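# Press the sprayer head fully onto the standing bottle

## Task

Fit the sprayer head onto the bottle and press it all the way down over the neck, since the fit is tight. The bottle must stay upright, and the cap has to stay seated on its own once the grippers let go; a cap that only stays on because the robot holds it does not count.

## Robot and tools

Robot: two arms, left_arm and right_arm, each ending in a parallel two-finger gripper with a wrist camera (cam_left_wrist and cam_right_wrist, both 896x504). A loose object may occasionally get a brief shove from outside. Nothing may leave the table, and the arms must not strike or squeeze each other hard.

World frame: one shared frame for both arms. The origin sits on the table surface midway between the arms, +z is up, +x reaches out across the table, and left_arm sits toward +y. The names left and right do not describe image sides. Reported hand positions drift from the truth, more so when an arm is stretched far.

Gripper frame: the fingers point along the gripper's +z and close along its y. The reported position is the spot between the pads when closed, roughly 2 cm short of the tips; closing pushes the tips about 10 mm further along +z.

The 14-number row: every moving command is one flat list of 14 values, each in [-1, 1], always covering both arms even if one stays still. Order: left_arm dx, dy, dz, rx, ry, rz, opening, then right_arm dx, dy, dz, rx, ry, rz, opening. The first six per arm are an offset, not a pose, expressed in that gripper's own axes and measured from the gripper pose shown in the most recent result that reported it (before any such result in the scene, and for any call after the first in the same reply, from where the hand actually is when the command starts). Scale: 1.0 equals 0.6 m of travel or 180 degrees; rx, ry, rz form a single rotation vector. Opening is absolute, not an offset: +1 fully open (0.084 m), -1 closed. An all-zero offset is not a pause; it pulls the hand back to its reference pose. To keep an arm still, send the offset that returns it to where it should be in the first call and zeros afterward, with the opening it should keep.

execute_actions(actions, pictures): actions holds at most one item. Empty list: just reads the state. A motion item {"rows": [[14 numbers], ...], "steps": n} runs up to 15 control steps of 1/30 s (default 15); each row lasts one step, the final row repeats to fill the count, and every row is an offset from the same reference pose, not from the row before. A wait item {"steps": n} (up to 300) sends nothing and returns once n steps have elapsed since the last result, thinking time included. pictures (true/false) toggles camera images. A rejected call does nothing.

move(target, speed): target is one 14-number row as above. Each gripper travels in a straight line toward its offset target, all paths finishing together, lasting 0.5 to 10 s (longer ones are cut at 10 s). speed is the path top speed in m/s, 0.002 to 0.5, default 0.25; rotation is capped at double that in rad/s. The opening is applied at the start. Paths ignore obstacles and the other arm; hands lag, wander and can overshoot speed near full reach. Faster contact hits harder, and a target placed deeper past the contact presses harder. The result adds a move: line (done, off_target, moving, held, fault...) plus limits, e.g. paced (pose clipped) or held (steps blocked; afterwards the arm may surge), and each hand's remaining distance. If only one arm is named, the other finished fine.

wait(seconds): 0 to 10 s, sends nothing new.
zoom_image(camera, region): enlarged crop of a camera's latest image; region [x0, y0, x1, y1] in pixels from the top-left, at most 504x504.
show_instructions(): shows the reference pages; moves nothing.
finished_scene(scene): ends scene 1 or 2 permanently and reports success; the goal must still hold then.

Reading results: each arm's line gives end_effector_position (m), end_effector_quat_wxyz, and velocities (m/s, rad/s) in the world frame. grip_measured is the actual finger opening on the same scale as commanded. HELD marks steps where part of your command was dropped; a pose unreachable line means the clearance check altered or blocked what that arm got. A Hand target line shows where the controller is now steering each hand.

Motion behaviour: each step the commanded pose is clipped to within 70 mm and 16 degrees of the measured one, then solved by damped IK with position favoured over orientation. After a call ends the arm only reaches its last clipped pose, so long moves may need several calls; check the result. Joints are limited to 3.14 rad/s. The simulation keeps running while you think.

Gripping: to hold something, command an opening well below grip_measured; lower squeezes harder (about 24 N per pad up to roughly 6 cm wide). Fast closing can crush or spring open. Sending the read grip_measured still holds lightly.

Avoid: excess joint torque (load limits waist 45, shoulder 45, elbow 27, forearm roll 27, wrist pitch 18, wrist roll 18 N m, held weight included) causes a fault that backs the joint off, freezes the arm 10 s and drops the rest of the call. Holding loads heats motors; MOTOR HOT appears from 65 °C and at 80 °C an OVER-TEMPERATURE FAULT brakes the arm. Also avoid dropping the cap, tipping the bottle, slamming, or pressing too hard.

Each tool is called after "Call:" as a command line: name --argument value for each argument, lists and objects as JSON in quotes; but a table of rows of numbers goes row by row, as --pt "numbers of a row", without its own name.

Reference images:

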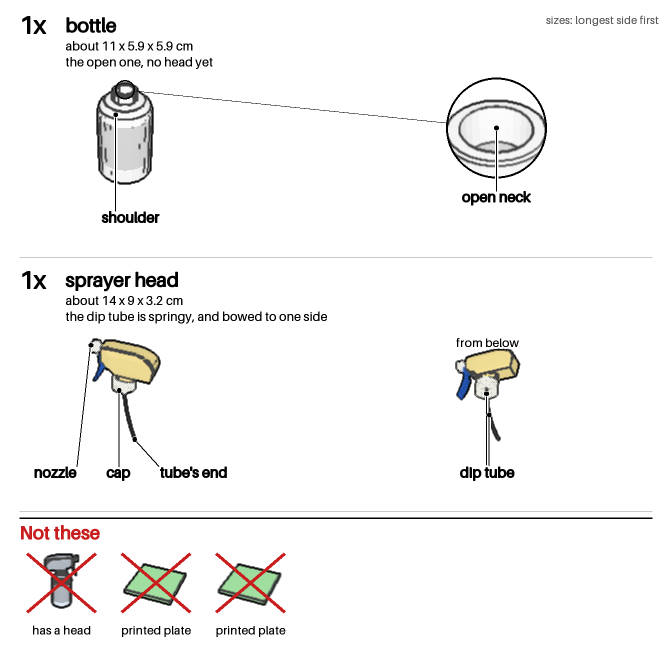

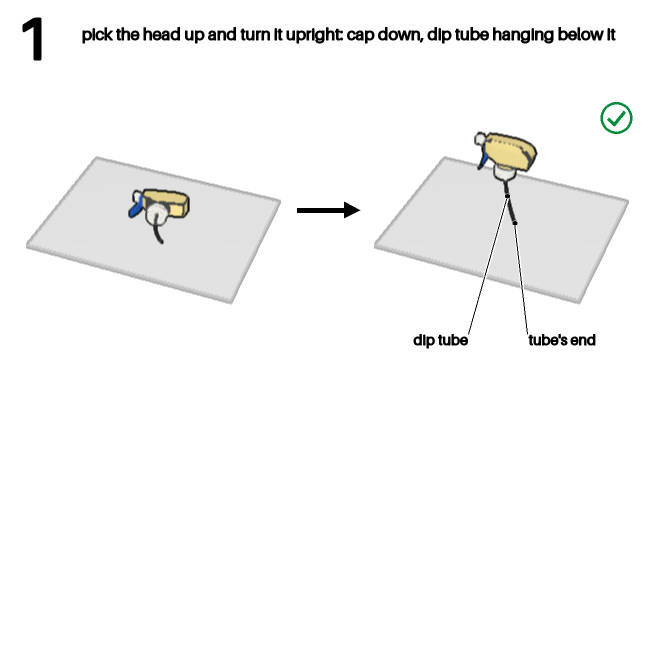

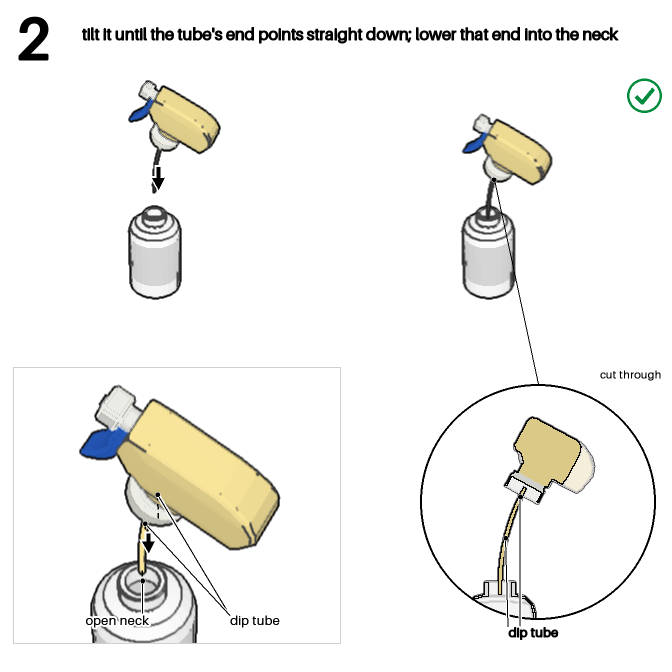

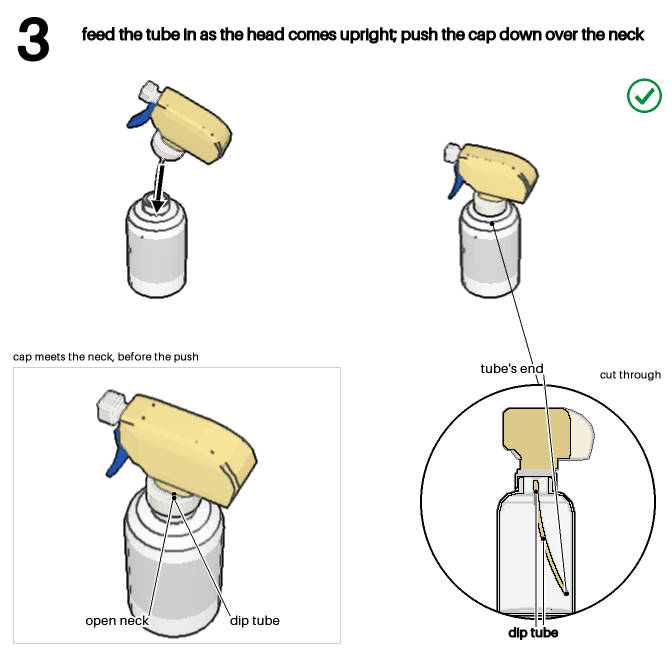

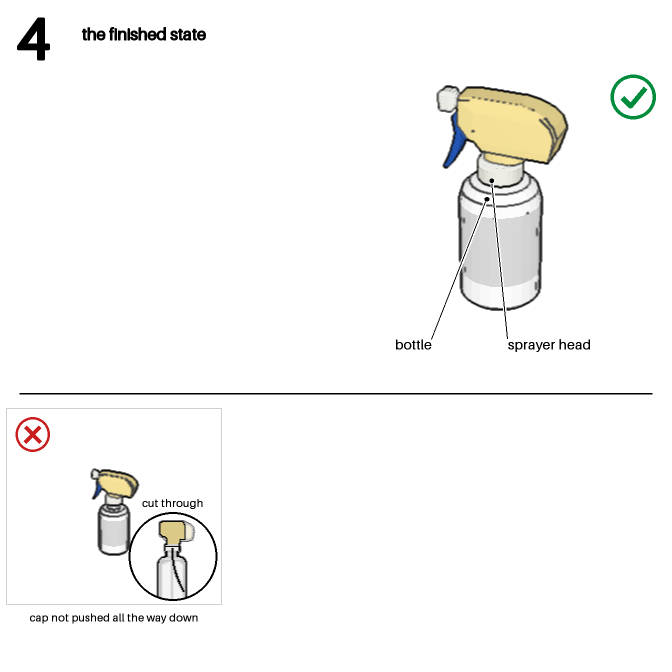

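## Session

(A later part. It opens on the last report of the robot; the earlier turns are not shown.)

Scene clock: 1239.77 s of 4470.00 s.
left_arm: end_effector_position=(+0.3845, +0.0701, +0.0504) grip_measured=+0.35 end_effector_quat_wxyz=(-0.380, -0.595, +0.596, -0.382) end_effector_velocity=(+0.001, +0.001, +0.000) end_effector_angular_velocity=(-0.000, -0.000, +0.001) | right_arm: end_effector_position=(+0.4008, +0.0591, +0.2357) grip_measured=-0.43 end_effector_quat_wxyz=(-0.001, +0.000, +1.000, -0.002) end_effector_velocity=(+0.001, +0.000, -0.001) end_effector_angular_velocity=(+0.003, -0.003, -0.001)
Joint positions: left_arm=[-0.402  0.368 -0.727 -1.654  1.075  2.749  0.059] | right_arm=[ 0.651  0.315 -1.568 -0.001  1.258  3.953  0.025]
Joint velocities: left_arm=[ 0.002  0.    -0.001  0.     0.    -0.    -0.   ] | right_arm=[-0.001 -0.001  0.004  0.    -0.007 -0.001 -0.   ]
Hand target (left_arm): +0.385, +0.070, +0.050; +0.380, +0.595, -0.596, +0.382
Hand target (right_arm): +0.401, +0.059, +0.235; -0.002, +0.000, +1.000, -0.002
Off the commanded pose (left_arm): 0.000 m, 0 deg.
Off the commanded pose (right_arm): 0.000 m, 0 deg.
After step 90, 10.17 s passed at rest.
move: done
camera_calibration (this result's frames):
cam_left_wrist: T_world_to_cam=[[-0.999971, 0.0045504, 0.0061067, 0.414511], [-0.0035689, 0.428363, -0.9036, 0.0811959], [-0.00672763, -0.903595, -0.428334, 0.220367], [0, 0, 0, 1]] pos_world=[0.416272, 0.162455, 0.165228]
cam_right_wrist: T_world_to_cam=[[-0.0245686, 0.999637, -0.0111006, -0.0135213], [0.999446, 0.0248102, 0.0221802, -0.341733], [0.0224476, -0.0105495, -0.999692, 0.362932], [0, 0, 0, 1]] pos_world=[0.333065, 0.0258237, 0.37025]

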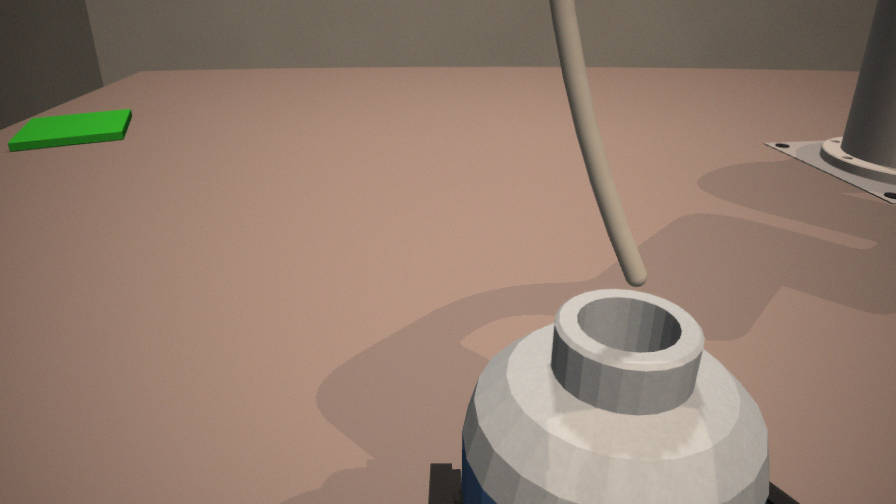

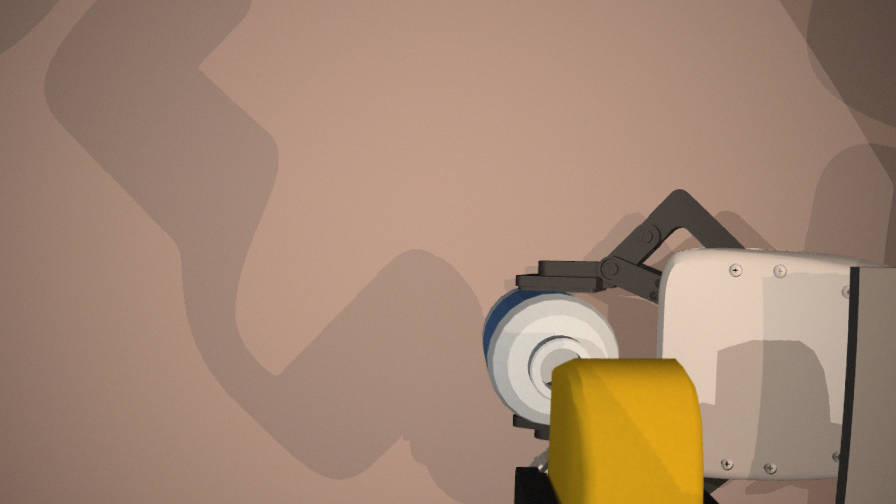

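Call:
move --target '[0,0,0,0,0,0,0.0,0.0073,0.0025,0.0483,0,0,0,-1]' --speed 0.03

Scene clock: 1274.23 s of 4470.00 s.
left_arm: end_effector_position=(+0.3845, +0.0701, +0.0504) grip_measured=+0.35 end_effector_quat_wxyz=(-0.380, -0.595, +0.596, -0.382) end_effector_velocity=(+0.000, +0.001, -0.000) end_effector_angular_velocity=(+0.001, -0.002, +0.000) | right_arm: end_effector_position=(+0.3964, +0.0605, +0.2070) grip_measured=-0.43 end_effector_quat_wxyz=(-0.001, +0.000, +1.000, -0.002) end_effector_velocity=(+0.001, -0.000, -0.000) end_effector_angular_velocity=(+0.003, -0.003, -0.003)
Joint positions: left_arm=[-0.402  0.368 -0.727 -1.654  1.075  2.749  0.059] | right_arm=[ 0.658  0.322 -1.496 -0.001  1.178  3.96   0.025]
Joint velocities: left_arm=[ 0.002 -0.     0.     0.001 -0.001  0.002 -0.   ] | right_arm=[-0.001 -0.001  0.004 -0.    -0.007  0.002 -0.   ]
Hand target (left_arm): +0.384, +0.070, +0.050; +0.380, +0.595, -0.596, +0.382
Hand target (right_arm): +0.396, +0.061, +0.207; -0.001, +0.000, +1.000, -0.002
Off the commanded pose (left_arm): 0.000 m, 0 deg.
Off the commanded pose (right_arm): 0.000 m, 0 deg.
After step 90, 30.20 s passed at rest.
move: done
camera_calibration (this result's frames):
cam_left_wrist: T_world_to_cam=[[-0.999971, 0.00455269, 0.00608485, 0.41452], [-0.00354828, 0.428348, -0.903607, 0.0812003], [-0.00672028, -0.903602, -0.42832, 0.220364], [0, 0, 0, 1]] pos_world=[0.416277, 0.162452, 0.165237]
cam_right_wrist: T_world_to_cam=[[-0.0244925, 0.999639, -0.0110671, -0.0154176], [0.999446, 0.0247343, 0.022274, -0.33682], [0.0225397, -0.0105154, -0.999691, 0.334275], [0, 0, 0, 1]] pos_world=[0.328721, 0.0272581, 0.341504]

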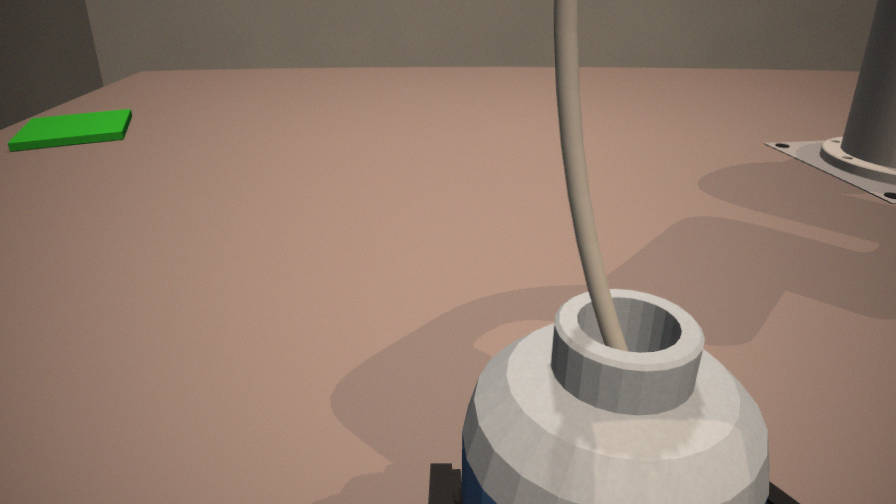

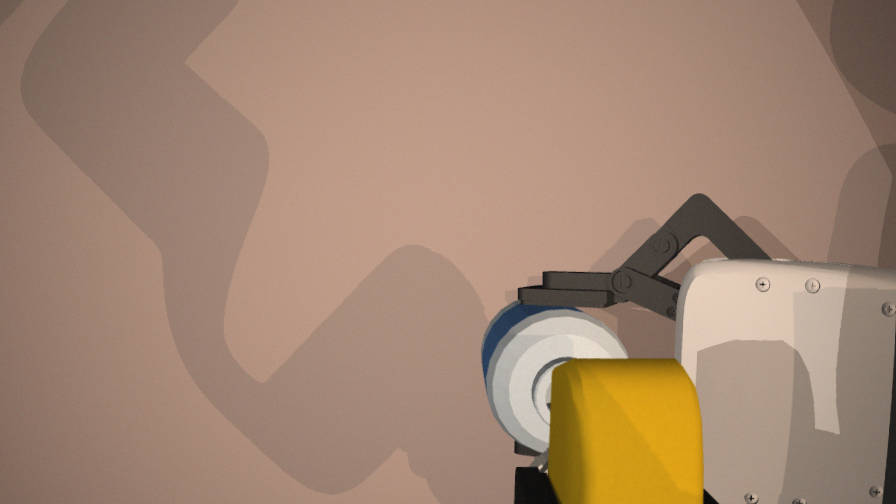

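Call:
move --target '[0,0,0,0,0,0,0.0,0.0128,0.0043,0.0417,0,0,0,-1]' --speed 0.03

Scene clock: 1281.37 s of 4470.00 s.
left_arm: end_effector_position=(+0.3845, +0.0701, +0.0504) grip_measured=+0.35 end_effector_quat_wxyz=(-0.380, -0.595, +0.596, -0.382) end_effector_velocity=(+0.001, -0.000, +0.000) end_effector_angular_velocity=(-0.001, -0.001, +0.001) | right_arm: end_effector_position=(+0.3888, +0.0630, +0.1822) grip_measured=-0.43 end_effector_quat_wxyz=(-0.001, +0.000, +1.000, -0.002) end_effector_velocity=(+0.001, +0.001, +0.000) end_effector_angular_velocity=(+0.005, -0.005, +0.000)
Joint positions: left_arm=[-0.402  0.368 -0.727 -1.654  1.075  2.749  0.059] | right_arm=[ 0.671  0.329 -1.433 -0.001  1.109  3.973  0.025]
Joint velocities: left_arm=[ 0.    -0.    -0.001 -0.001 -0.    -0.     0.   ] | right_arm=[ 0.    -0.001  0.002 -0.    -0.008  0.    -0.   ]
Hand target (left_arm): +0.384, +0.070, +0.050; +0.380, +0.595, -0.596, +0.382
Hand target (right_arm): +0.389, +0.063, +0.182; -0.001, +0.000, +1.000, -0.002
Off the commanded pose (left_arm): 0.000 m, 0 deg.
Off the commanded pose (right_arm): 0.000 m, 0 deg.
After step 90, 2.97 s passed at rest.
move: done
camera_calibration (this result's frames):
cam_left_wrist: T_world_to_cam=[[-0.999971, 0.00455187, 0.00609578, 0.414515], [-0.00355845, 0.428356, -0.903603, 0.0811979], [-0.00672424, -0.903599, -0.428327, 0.220365], [0, 0, 0, 1]] pos_world=[0.416274, 0.162453, 0.165232]
cam_right_wrist: T_world_to_cam=[[-0.0244252, 0.999641, -0.0110449, -0.0184237], [0.999445, 0.0246676, 0.0223723, -0.328751], [0.0226367, -0.0104924, -0.999689, 0.309651], [0, 0, 0, 1]] pos_world=[0.321109, 0.0297756, 0.316706]

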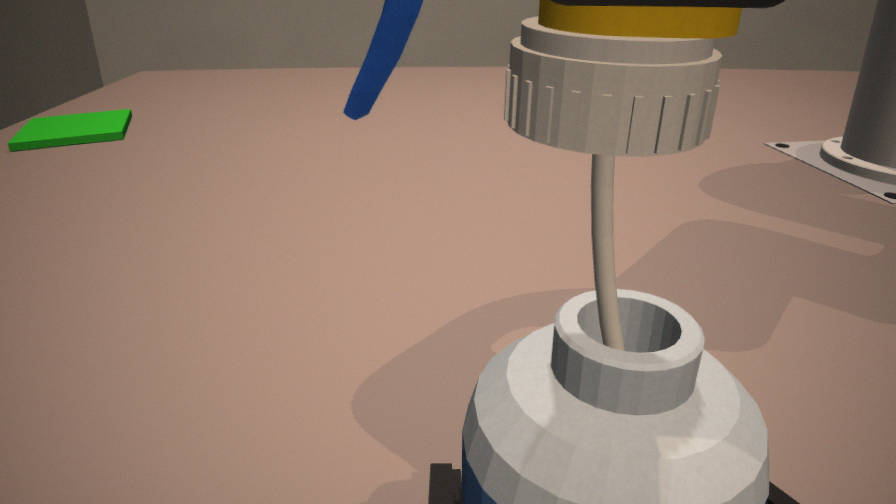

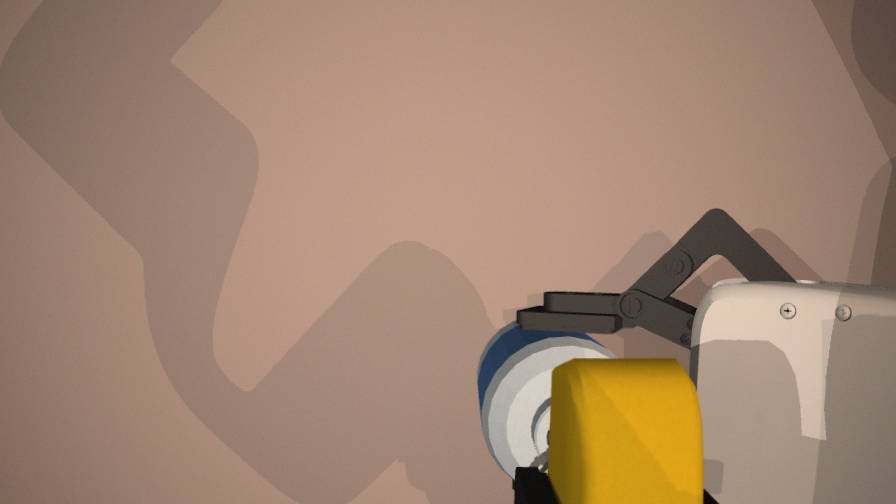

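Call:
move --target '[0,0,0,0,0,0,0.0,0.0103,0.0043,0.0367,0,0,0,-1]' --speed 0.03

Scene clock: 1296.70 s of 4470.00 s.
left_arm: end_effector_position=(+0.3845, +0.0701, +0.0504) grip_measured=+0.35 end_effector_quat_wxyz=(-0.380, -0.595, +0.596, -0.382) end_effector_velocity=(-0.000, +0.000, -0.000) end_effector_angular_velocity=(+0.000, -0.000, -0.001) | right_arm: end_effector_position=(+0.3827, +0.0656, +0.1604) grip_measured=-0.43 end_effector_quat_wxyz=(-0.001, +0.000, +1.000, -0.002) end_effector_velocity=(-0.000, +0.001, -0.001) end_effector_angular_velocity=(+0.003, -0.001, -0.000)
Joint positions: left_arm=[-0.402  0.368 -0.727 -1.654  1.075  2.749  0.059] | right_arm=[ 0.682  0.342 -1.388 -0.001  1.05   3.984  0.025]
Joint velocities: left_arm=[ 0.    -0.     0.     0.001  0.     0.     0.   ] | right_arm=[ 0.001 -0.     0.004  0.001 -0.007  0.001  0.   ]
Hand target (left_arm): +0.384, +0.070, +0.050; +0.380, +0.595, -0.596, +0.382
Hand target (right_arm): +0.383, +0.066, +0.160; -0.001, +0.000, +1.000, -0.002
Off the commanded pose (left_arm): 0.000 m, 0 deg.
Off the commanded pose (right_arm): 0.000 m, 0 deg.
After step 90, 11.27 s passed at rest.
move: done
camera_calibration (this result's frames):
cam_left_wrist: T_world_to_cam=[[-0.999971, 0.00455233, 0.00608995, 0.414518], [-0.00355301, 0.428352, -0.903605, 0.0811993], [-0.00672215, -0.903601, -0.428323, 0.220365], [0, 0, 0, 1]] pos_world=[0.416276, 0.162453, 0.165235]
cam_right_wrist: T_world_to_cam=[[-0.0243695, 0.999642, -0.0110128, -0.0213617], [0.999444, 0.0246122, 0.0224713, -0.322237], [0.0227343, -0.0104591, -0.999687, 0.287985], [0, 0, 0, 1]] pos_world=[0.31499, 0.0322971, 0.2949]

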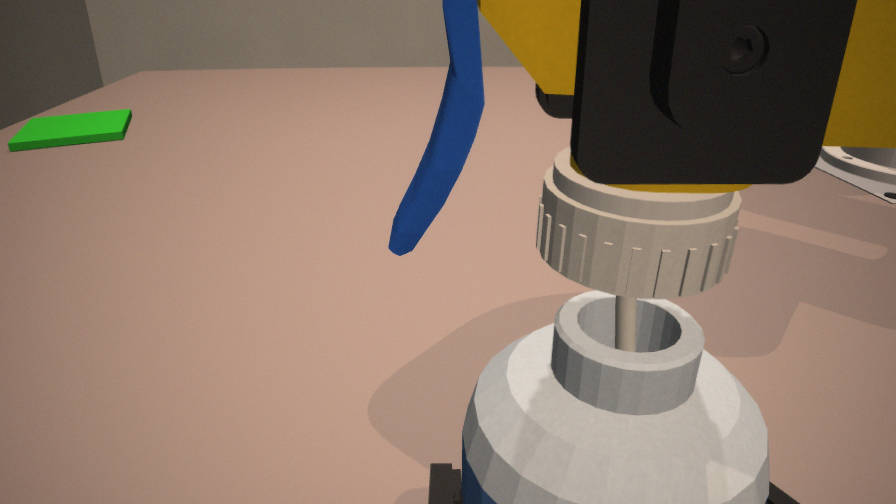

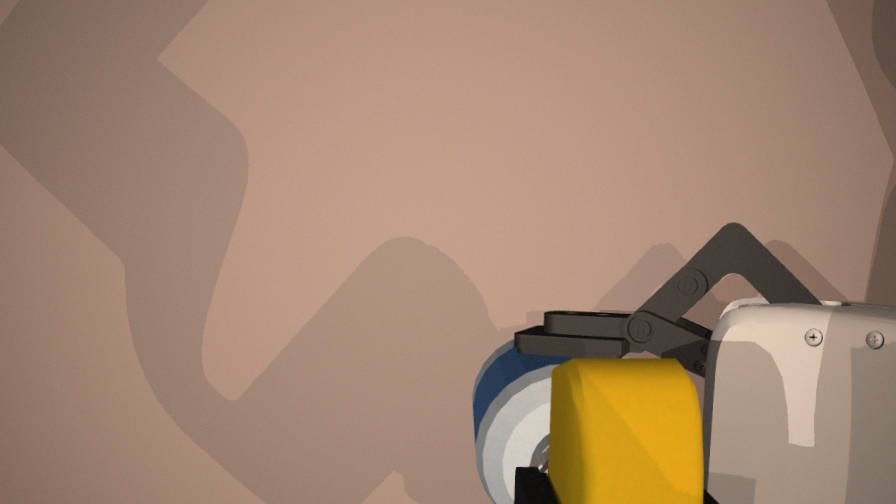

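Call:
execute_actions --actions '[]'

Scene clock: 1321.03 s of 4470.00 s.
left_arm: end_effector_position=(+0.3845, +0.0701, +0.0504) grip_measured=+0.35 end_effector_quat_wxyz=(-0.380, -0.595, +0.596, -0.382) end_effector_velocity=(+0.000, -0.000, +0.000) end_effector_angular_velocity=(-0.000, -0.003, -0.001) | right_arm: end_effector_position=(+0.3827, +0.0656, +0.1602) grip_measured=-0.43 end_effector_quat_wxyz=(-0.001, +0.000, +1.000, -0.002) end_effector_velocity=(+0.001, +0.001, +0.001) end_effector_angular_velocity=(+0.003, -0.002, +0.000)
Joint positions: left_arm=[-0.402  0.368 -0.727 -1.654  1.075  2.749  0.059] | right_arm=[ 0.682  0.343 -1.387 -0.001  1.049  3.984  0.025]
Joint velocities: left_arm=[-0.001 -0.    -0.001 -0.    -0.     0.002 -0.   ] | right_arm=[-0.    -0.    -0.002  0.001 -0.001 -0.001 -0.   ]
Hand target (left_arm): +0.384, +0.070, +0.050; +0.380, +0.595, -0.596, +0.382
Hand target (right_arm): +0.383, +0.066, +0.160; -0.001, +0.000, +1.000, -0.002
Off the commanded pose (left_arm): 0.000 m, 0 deg.
Off the commanded pose (right_arm): 0.000 m, 0 deg.
Steps of this call (steps 1 to 90: nothing new was sent; then 21.33 s passed at rest). Readings (end_effector_position):
1: left_arm (+0.3845, +0.0701, +0.0504) | right_arm (+0.3828, +0.0656, +0.1604)
2: left_arm (+0.3845, +0.0701, +0.0504) | right_arm (+0.3828, +0.0656, +0.1604)
4: left_arm (+0.3845, +0.0701, +0.0504) | right_arm (+0.3827, +0.0656, +0.1603)
8: left_arm (+0.3845, +0.0701, +0.0504) | right_arm (+0.3827, +0.0656, +0.1602)
90: the state above
camera_calibration (this result's frames):
cam_left_wrist: T_world_to_cam=[[-0.999971, 0.00455192, 0.00609517, 0.414516], [-0.00355788, 0.428355, -0.903603, 0.0811982], [-0.00672403, -0.903599, -0.428327, 0.220365], [0, 0, 0, 1]] pos_world=[0.416274, 0.162453, 0.165233]
cam_right_wrist: T_world_to_cam=[[-0.024375, 0.999641, -0.0110916, -0.0213513], [0.999446, 0.0246188, 0.0224005, -0.322145], [0.0226655, -0.0105394, -0.999688, 0.287781], [0, 0, 0, 1]] pos_world=[0.314924, 0.0323075, 0.29467]

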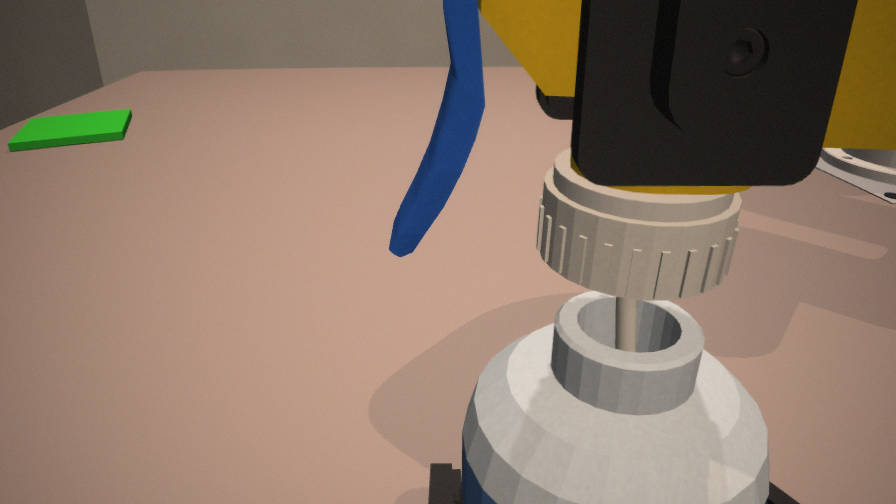

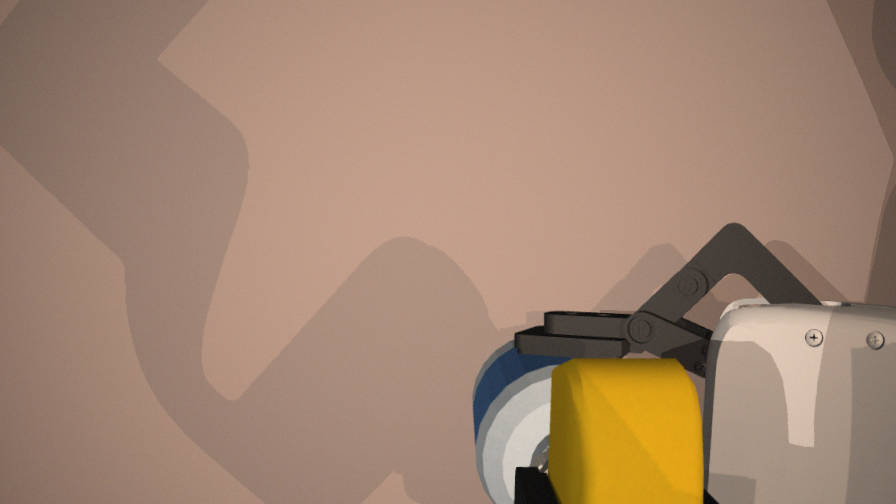

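Call:
zoom_image --camera "cam_left_wrist" --region '[500, 130, 800, 430]'

Region (500, 130, 800, 430) of cam_left_wrist's 896x504 image, scaled by 1.680, with more detail than that image has.

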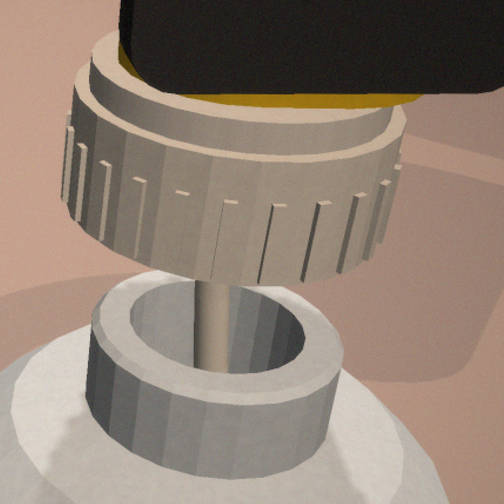

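Call:
move --target '[0,0,0,0,0,0,0.0, 0,0,0.015,0,0,0,-1]' --speed 0.03

Scene clock: 1345.03 s of 4470.00 s.
left_arm: end_effector_position=(+0.3845, +0.0701, +0.0504) grip_measured=+0.35 end_effector_quat_wxyz=(-0.380, -0.595, +0.596, -0.382) end_effector_velocity=(+0.000, -0.000, +0.000) end_effector_angular_velocity=(-0.000, -0.001, -0.000) | right_arm: end_effector_position=(+0.3827, +0.0655, +0.1513) grip_measured=-0.43 end_effector_quat_wxyz=(-0.001, +0.000, +1.000, -0.002) end_effector_velocity=(-0.000, +0.001, -0.001) end_effector_angular_velocity=(+0.002, -0.002, +0.000)
Joint positions: left_arm=[-0.402  0.368 -0.727 -1.654  1.075  2.749  0.059] | right_arm=[ 0.682  0.352 -1.375 -0.001  1.027  3.984  0.025]
Joint velocities: left_arm=[-0.    -0.    -0.001  0.     0.     0.    -0.   ] | right_arm=[ 0.001  0.001  0.002  0.    -0.005  0.001  0.   ]
Hand target (left_arm): +0.384, +0.070, +0.050; +0.380, +0.595, -0.596, +0.382
Hand target (right_arm): +0.383, +0.066, +0.151; -0.001, +0.000, +1.000, -0.002
Off the commanded pose (left_arm): 0.000 m, 0 deg.
Off the commanded pose (right_arm): 0.000 m, 0 deg.
After step 90, 20.27 s passed at rest.
move: done
camera_calibration (this result's frames):
cam_left_wrist: T_world_to_cam=[[-0.999971, 0.00455194, 0.00609567, 0.414515], [-0.00355833, 0.428356, -0.903603, 0.0811981], [-0.00672426, -0.903599, -0.428327, 0.220365], [0, 0, 0, 1]] pos_world=[0.416274, 0.162453, 0.165233]
cam_right_wrist: T_world_to_cam=[[-0.0243566, 0.999641, -0.0111419, -0.0214178], [0.999447, 0.0246012, 0.0223683, -0.321934], [0.0226344, -0.0105909, -0.999688, 0.278943], [0, 0, 0, 1]] pos_world=[0.314921, 0.0322844, 0.285818]

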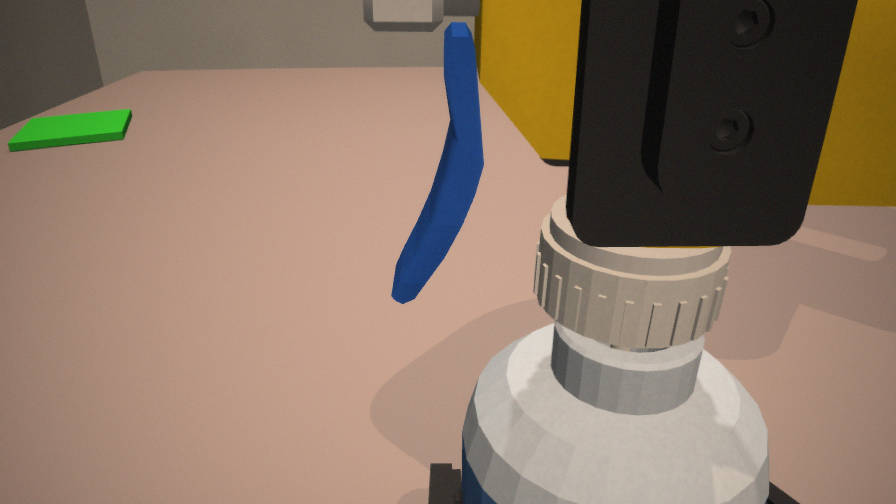

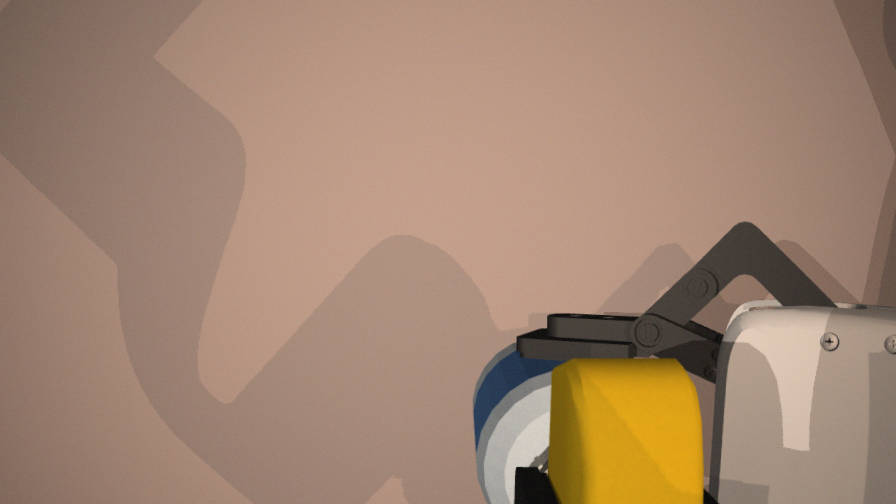

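Call:
zoom_image --camera "cam_left_wrist" --region '[500, 180, 780, 460]'

Region (500, 180, 780, 460) of cam_left_wrist's 896x504 image, scaled by 1.800, with more detail than that image has.

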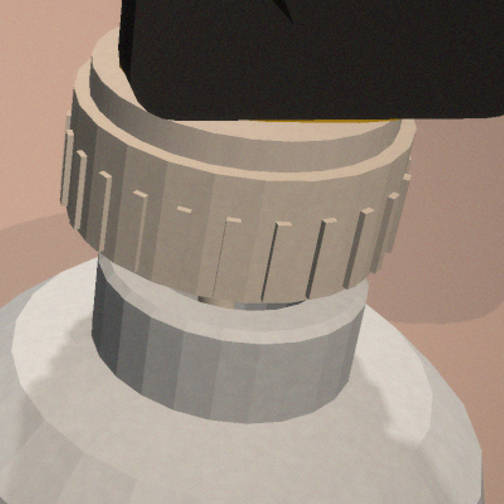

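Call:
move --target '[0,0,0,0,0,0,0.0, 0,0,0.005,0,0,0,-1]' --speed 0.02

Call:
zoom_image --camera "cam_left_wrist" --region '[500, 180, 780, 460]'

Scene clock: 1373.67 s of 4470.00 s.
left_arm: end_effector_position=(+0.3845, +0.0701, +0.0504) grip_measured=+0.35 end_effector_quat_wxyz=(-0.380, -0.595, +0.596, -0.382) end_effector_velocity=(+0.000, -0.000, +0.000) end_effector_angular_velocity=(-0.001, -0.001, -0.001) | right_arm: end_effector_position=(+0.3827, +0.0655, +0.1484) grip_measured=-0.43 end_effector_quat_wxyz=(-0.001, +0.000, +1.000, -0.002) end_effector_velocity=(+0.000, +0.001, +0.000) end_effector_angular_velocity=(+0.002, -0.002, +0.001)
Joint positions: left_arm=[-0.402  0.368 -0.727 -1.654  1.075  2.749  0.059] | right_arm=[ 0.682  0.356 -1.371 -0.001  1.02   3.984  0.025]
Joint velocities: left_arm=[-0.     0.    -0.001  0.     0.001  0.001  0.   ] | right_arm=[ 0.001  0.     0.    -0.    -0.003 -0.    -0.   ]
Hand target (left_arm): +0.384, +0.070, +0.050; +0.380, +0.595, -0.596, +0.382
Hand target (right_arm): +0.383, +0.066, +0.148; -0.001, +0.000, +1.000, -0.002
Off the commanded pose (left_arm): 0.000 m, 0 deg.
Off the commanded pose (right_arm): 0.000 m, 0 deg.
After step 90, 24.93 s passed at rest.
move: done
camera_calibration (this result's frames):
cam_left_wrist: T_world_to_cam=[[-0.999971, 0.00455202, 0.00609533, 0.414516], [-0.00355798, 0.428355, -0.903603, 0.0811981], [-0.00672418, -0.903599, -0.428327, 0.220365], [0, 0, 0, 1]] pos_world=[0.416274, 0.162453, 0.165233]
cam_right_wrist: T_world_to_cam=[[-0.0243508, 0.999641, -0.0111894, -0.021428], [0.999448, 0.024596, 0.0223288, -0.321853], [0.022596, -0.0106395, -0.999688, 0.276011], [0, 0, 0, 1]] pos_world=[0.314917, 0.0322732, 0.282872]

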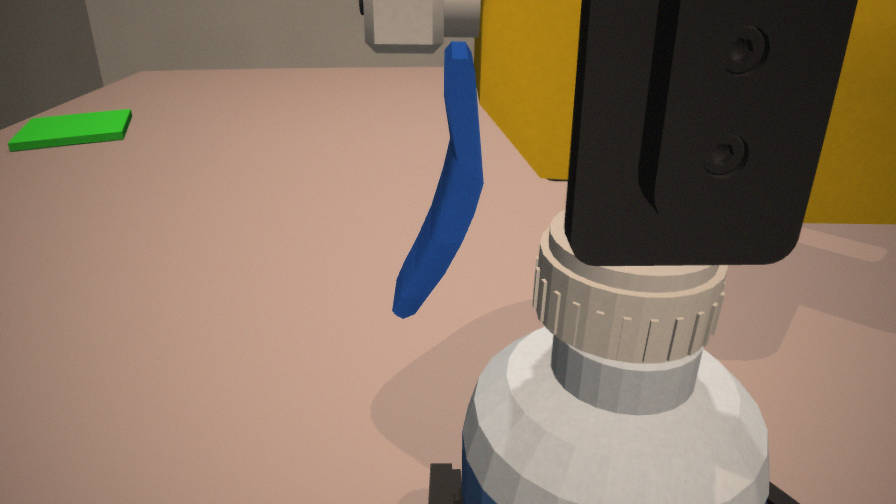

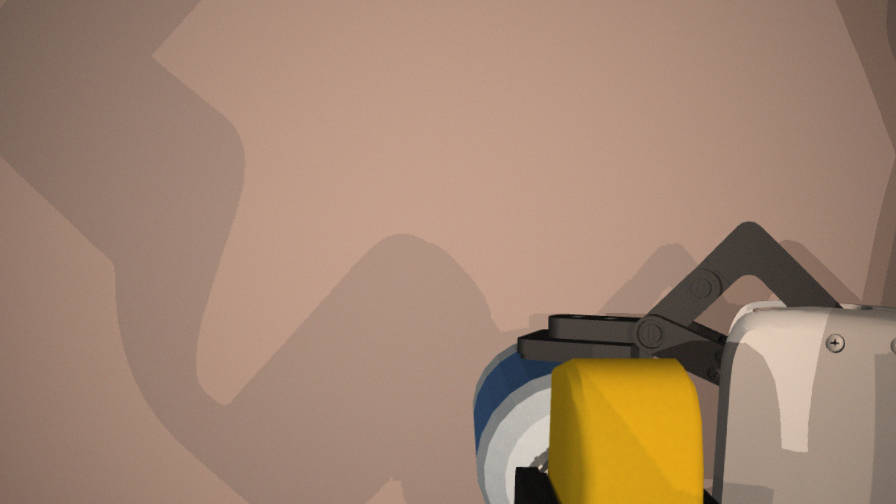

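Region (500, 180, 780, 460) of cam_left_wrist's 896x504 image, scaled by 1.800, with more detail than that image has.

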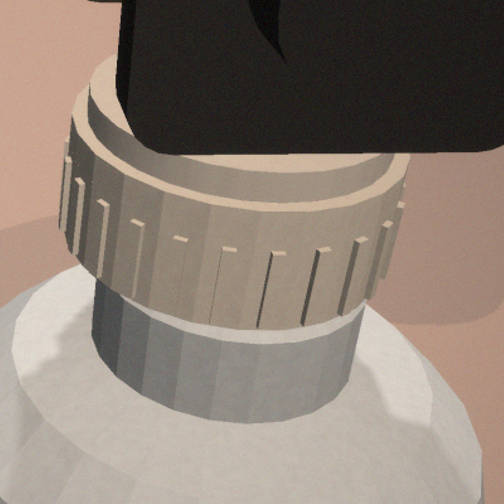

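Call:
move --target '[0,0,0,0,0,0,0.0, 0,0,0.005,0,0,0,-1]' --speed 0.02

Call:
zoom_image --camera "cam_left_wrist" --region '[500, 180, 780, 460]'

Scene clock: 1384.90 s of 4470.00 s.
left_arm: end_effector_position=(+0.3845, +0.0701, +0.0504) grip_measured=+0.35 end_effector_quat_wxyz=(-0.380, -0.595, +0.596, -0.382) end_effector_velocity=(+0.001, +0.000, +0.000) end_effector_angular_velocity=(-0.001, -0.002, +0.001) | right_arm: end_effector_position=(+0.3828, +0.0660, +0.1461) grip_measured=-0.44 end_effector_quat_wxyz=(-0.001, +0.000, +1.000, -0.001) end_effector_velocity=(+0.000, -0.001, -0.001) end_effector_angular_velocity=(-0.001, +0.000, -0.000)
Joint positions: left_arm=[-0.402  0.368 -0.727 -1.654  1.075  2.749  0.059] | right_arm=[ 0.683  0.358 -1.368 -0.     1.012  3.984  0.025]
Joint velocities: left_arm=[ 0.001 -0.    -0.001 -0.001  0.     0.002 -0.   ] | right_arm=[-0.001  0.     0.001 -0.    -0.001 -0.001  0.   ]
Hand target (left_arm): +0.384, +0.070, +0.050; +0.380, +0.595, -0.596, +0.382
Hand target (right_arm): +0.383, +0.065, +0.145; -0.001, +0.000, +1.000, -0.002
Off the commanded pose (left_arm): 0.000 m, 0 deg.
Off the commanded pose (right_arm): 0.001 m, 0 deg.
After step 90, 7.53 s passed at rest.
move: done
camera_calibration (this result's frames):
cam_left_wrist: T_world_to_cam=[[-0.999971, 0.00460983, 0.00606983, 0.414532], [-0.00351046, 0.428317, -0.903622, 0.081219], [-0.00676535, -0.903617, -0.428288, 0.220325], [0, 0, 0, 1]] pos_world=[0.416295, 0.162391, 0.165238]
cam_right_wrist: T_world_to_cam=[[-0.0245485, 0.999651, -0.00974585, -0.0220767], [0.999419, 0.024771, 0.0234068, -0.32211], [0.02364, -0.00916558, -0.999679, 0.273293], [0, 0, 0, 1]] pos_world=[0.31492, 0.0325529, 0.280529]

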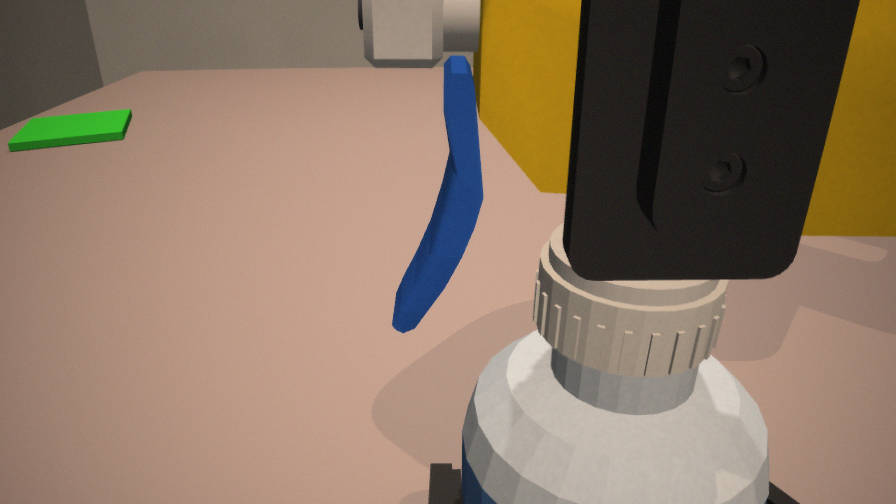

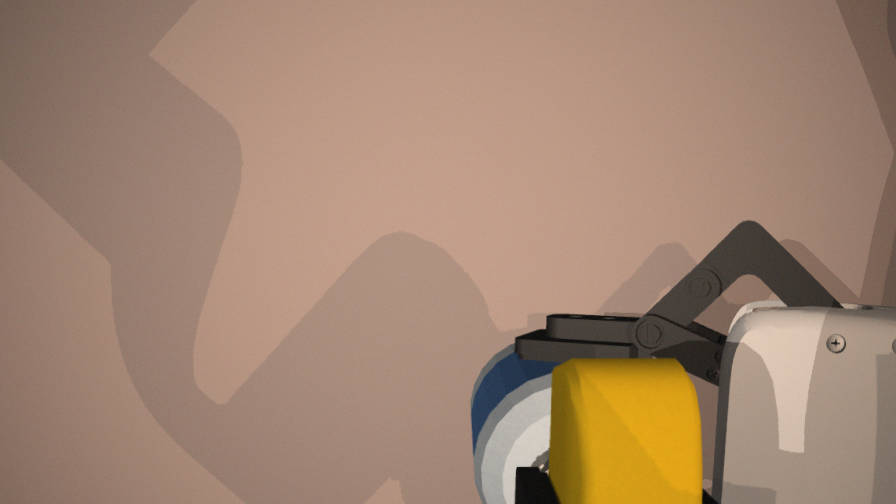

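Region (500, 180, 780, 460) of cam_left_wrist's 896x504 image, scaled by 1.800, with more detail than that image has.

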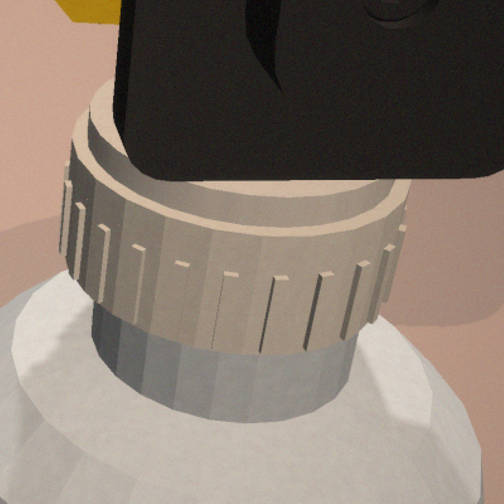

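Call:
move --target '[0,0,0,0,0,0,0.0, 0,0.0012,0.0043,0,0,0,-1]' --speed 0.01

Call:
zoom_image --camera "cam_left_wrist" --region '[500, 180, 780, 460]'

Scene clock: 1391.13 s of 4470.00 s.
left_arm: end_effector_position=(+0.3846, +0.0700, +0.0507) grip_measured=+0.35 end_effector_quat_wxyz=(-0.380, -0.595, +0.596, -0.382) end_effector_velocity=(+0.002, +0.001, -0.000) end_effector_angular_velocity=(+0.002, -0.000, +0.005) | right_arm: end_effector_position=(+0.3824, +0.0659, +0.1425) grip_measured=-0.44 end_effector_quat_wxyz=(-0.002, +0.000, +1.000, -0.002) end_effector_velocity=(+0.001, +0.003, +0.005) end_effector_angular_velocity=(+0.008, -0.007, +0.002)
Joint positions: left_arm=[-0.402  0.368 -0.727 -1.654  1.075  2.749  0.059] | right_arm=[ 0.683  0.364 -1.365 -0.001  1.007  3.985  0.025]
Joint velocities: left_arm=[ 0.003  0.001 -0.001 -0.001 -0.002 -0.001  0.   ] | right_arm=[ 0.003 -0.005 -0.005  0.    -0.     0.001 -0.   ]
Hand target (left_arm): +0.385, +0.070, +0.050; +0.380, +0.595, -0.596, +0.382
Hand target (right_arm): +0.383, +0.067, +0.144; -0.001, +0.000, +1.000, -0.001
Off the commanded pose (left_arm): 0.000 m, 0 deg.
Off the commanded pose (right_arm): 0.001 m, 0 deg.
After step 90, 2.53 s passed at rest.
move: done
camera_calibration (this result's frames):
cam_left_wrist: T_world_to_cam=[[-0.999973, 0.00467343, 0.00562586, 0.41467], [-0.00308584, 0.427799, -0.903869, 0.0814107], [-0.0066309, -0.903862, -0.427773, 0.220331], [0, 0, 0, 1]] pos_world=[0.416371, 0.162384, 0.165503]
cam_right_wrist: T_world_to_cam=[[-0.0243295, 0.99963, -0.0121643, -0.0217892], [0.999468, 0.0245865, 0.0214472, -0.321406], [0.0217383, -0.011636, -0.999696, 0.270499], [0, 0, 0, 1]] pos_world=[0.314825, 0.0328309, 0.277045]

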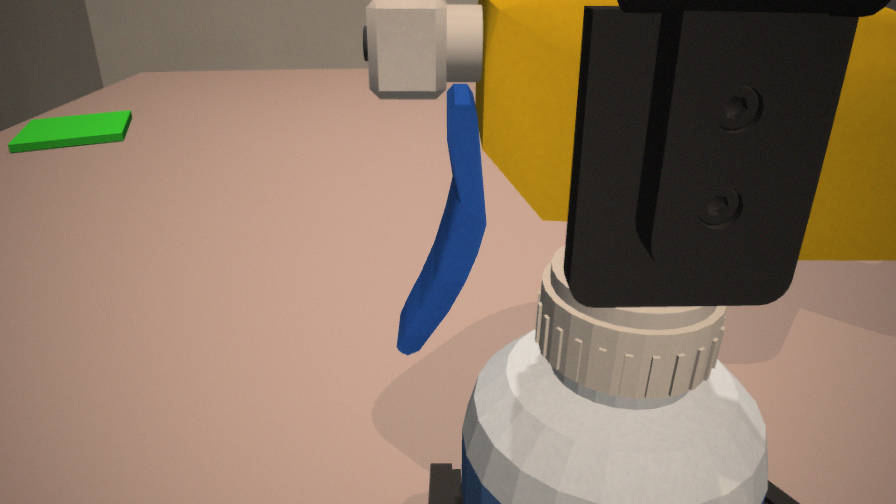

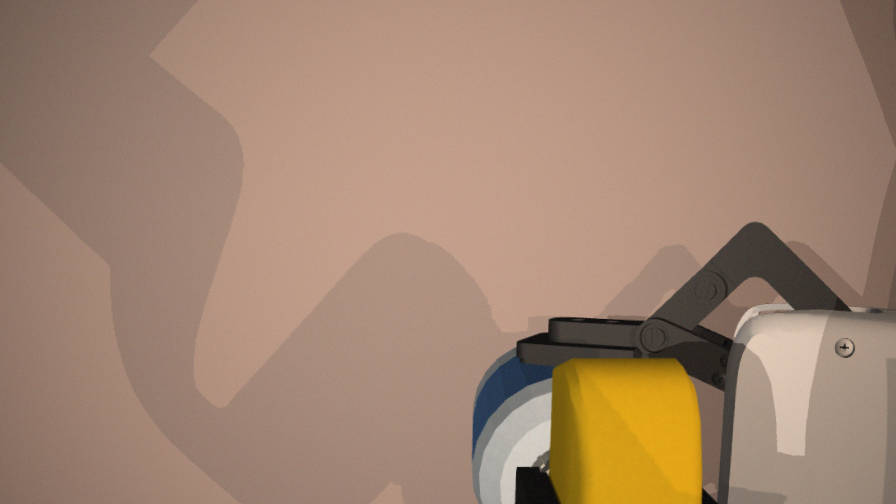

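Region (500, 180, 780, 460) of cam_left_wrist's 896x504 image, scaled by 1.800, with more detail than that image has.

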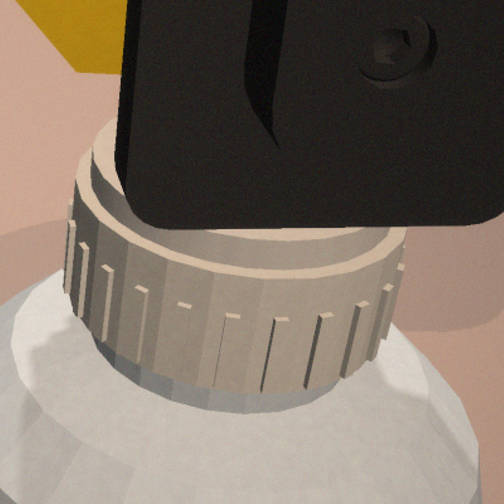

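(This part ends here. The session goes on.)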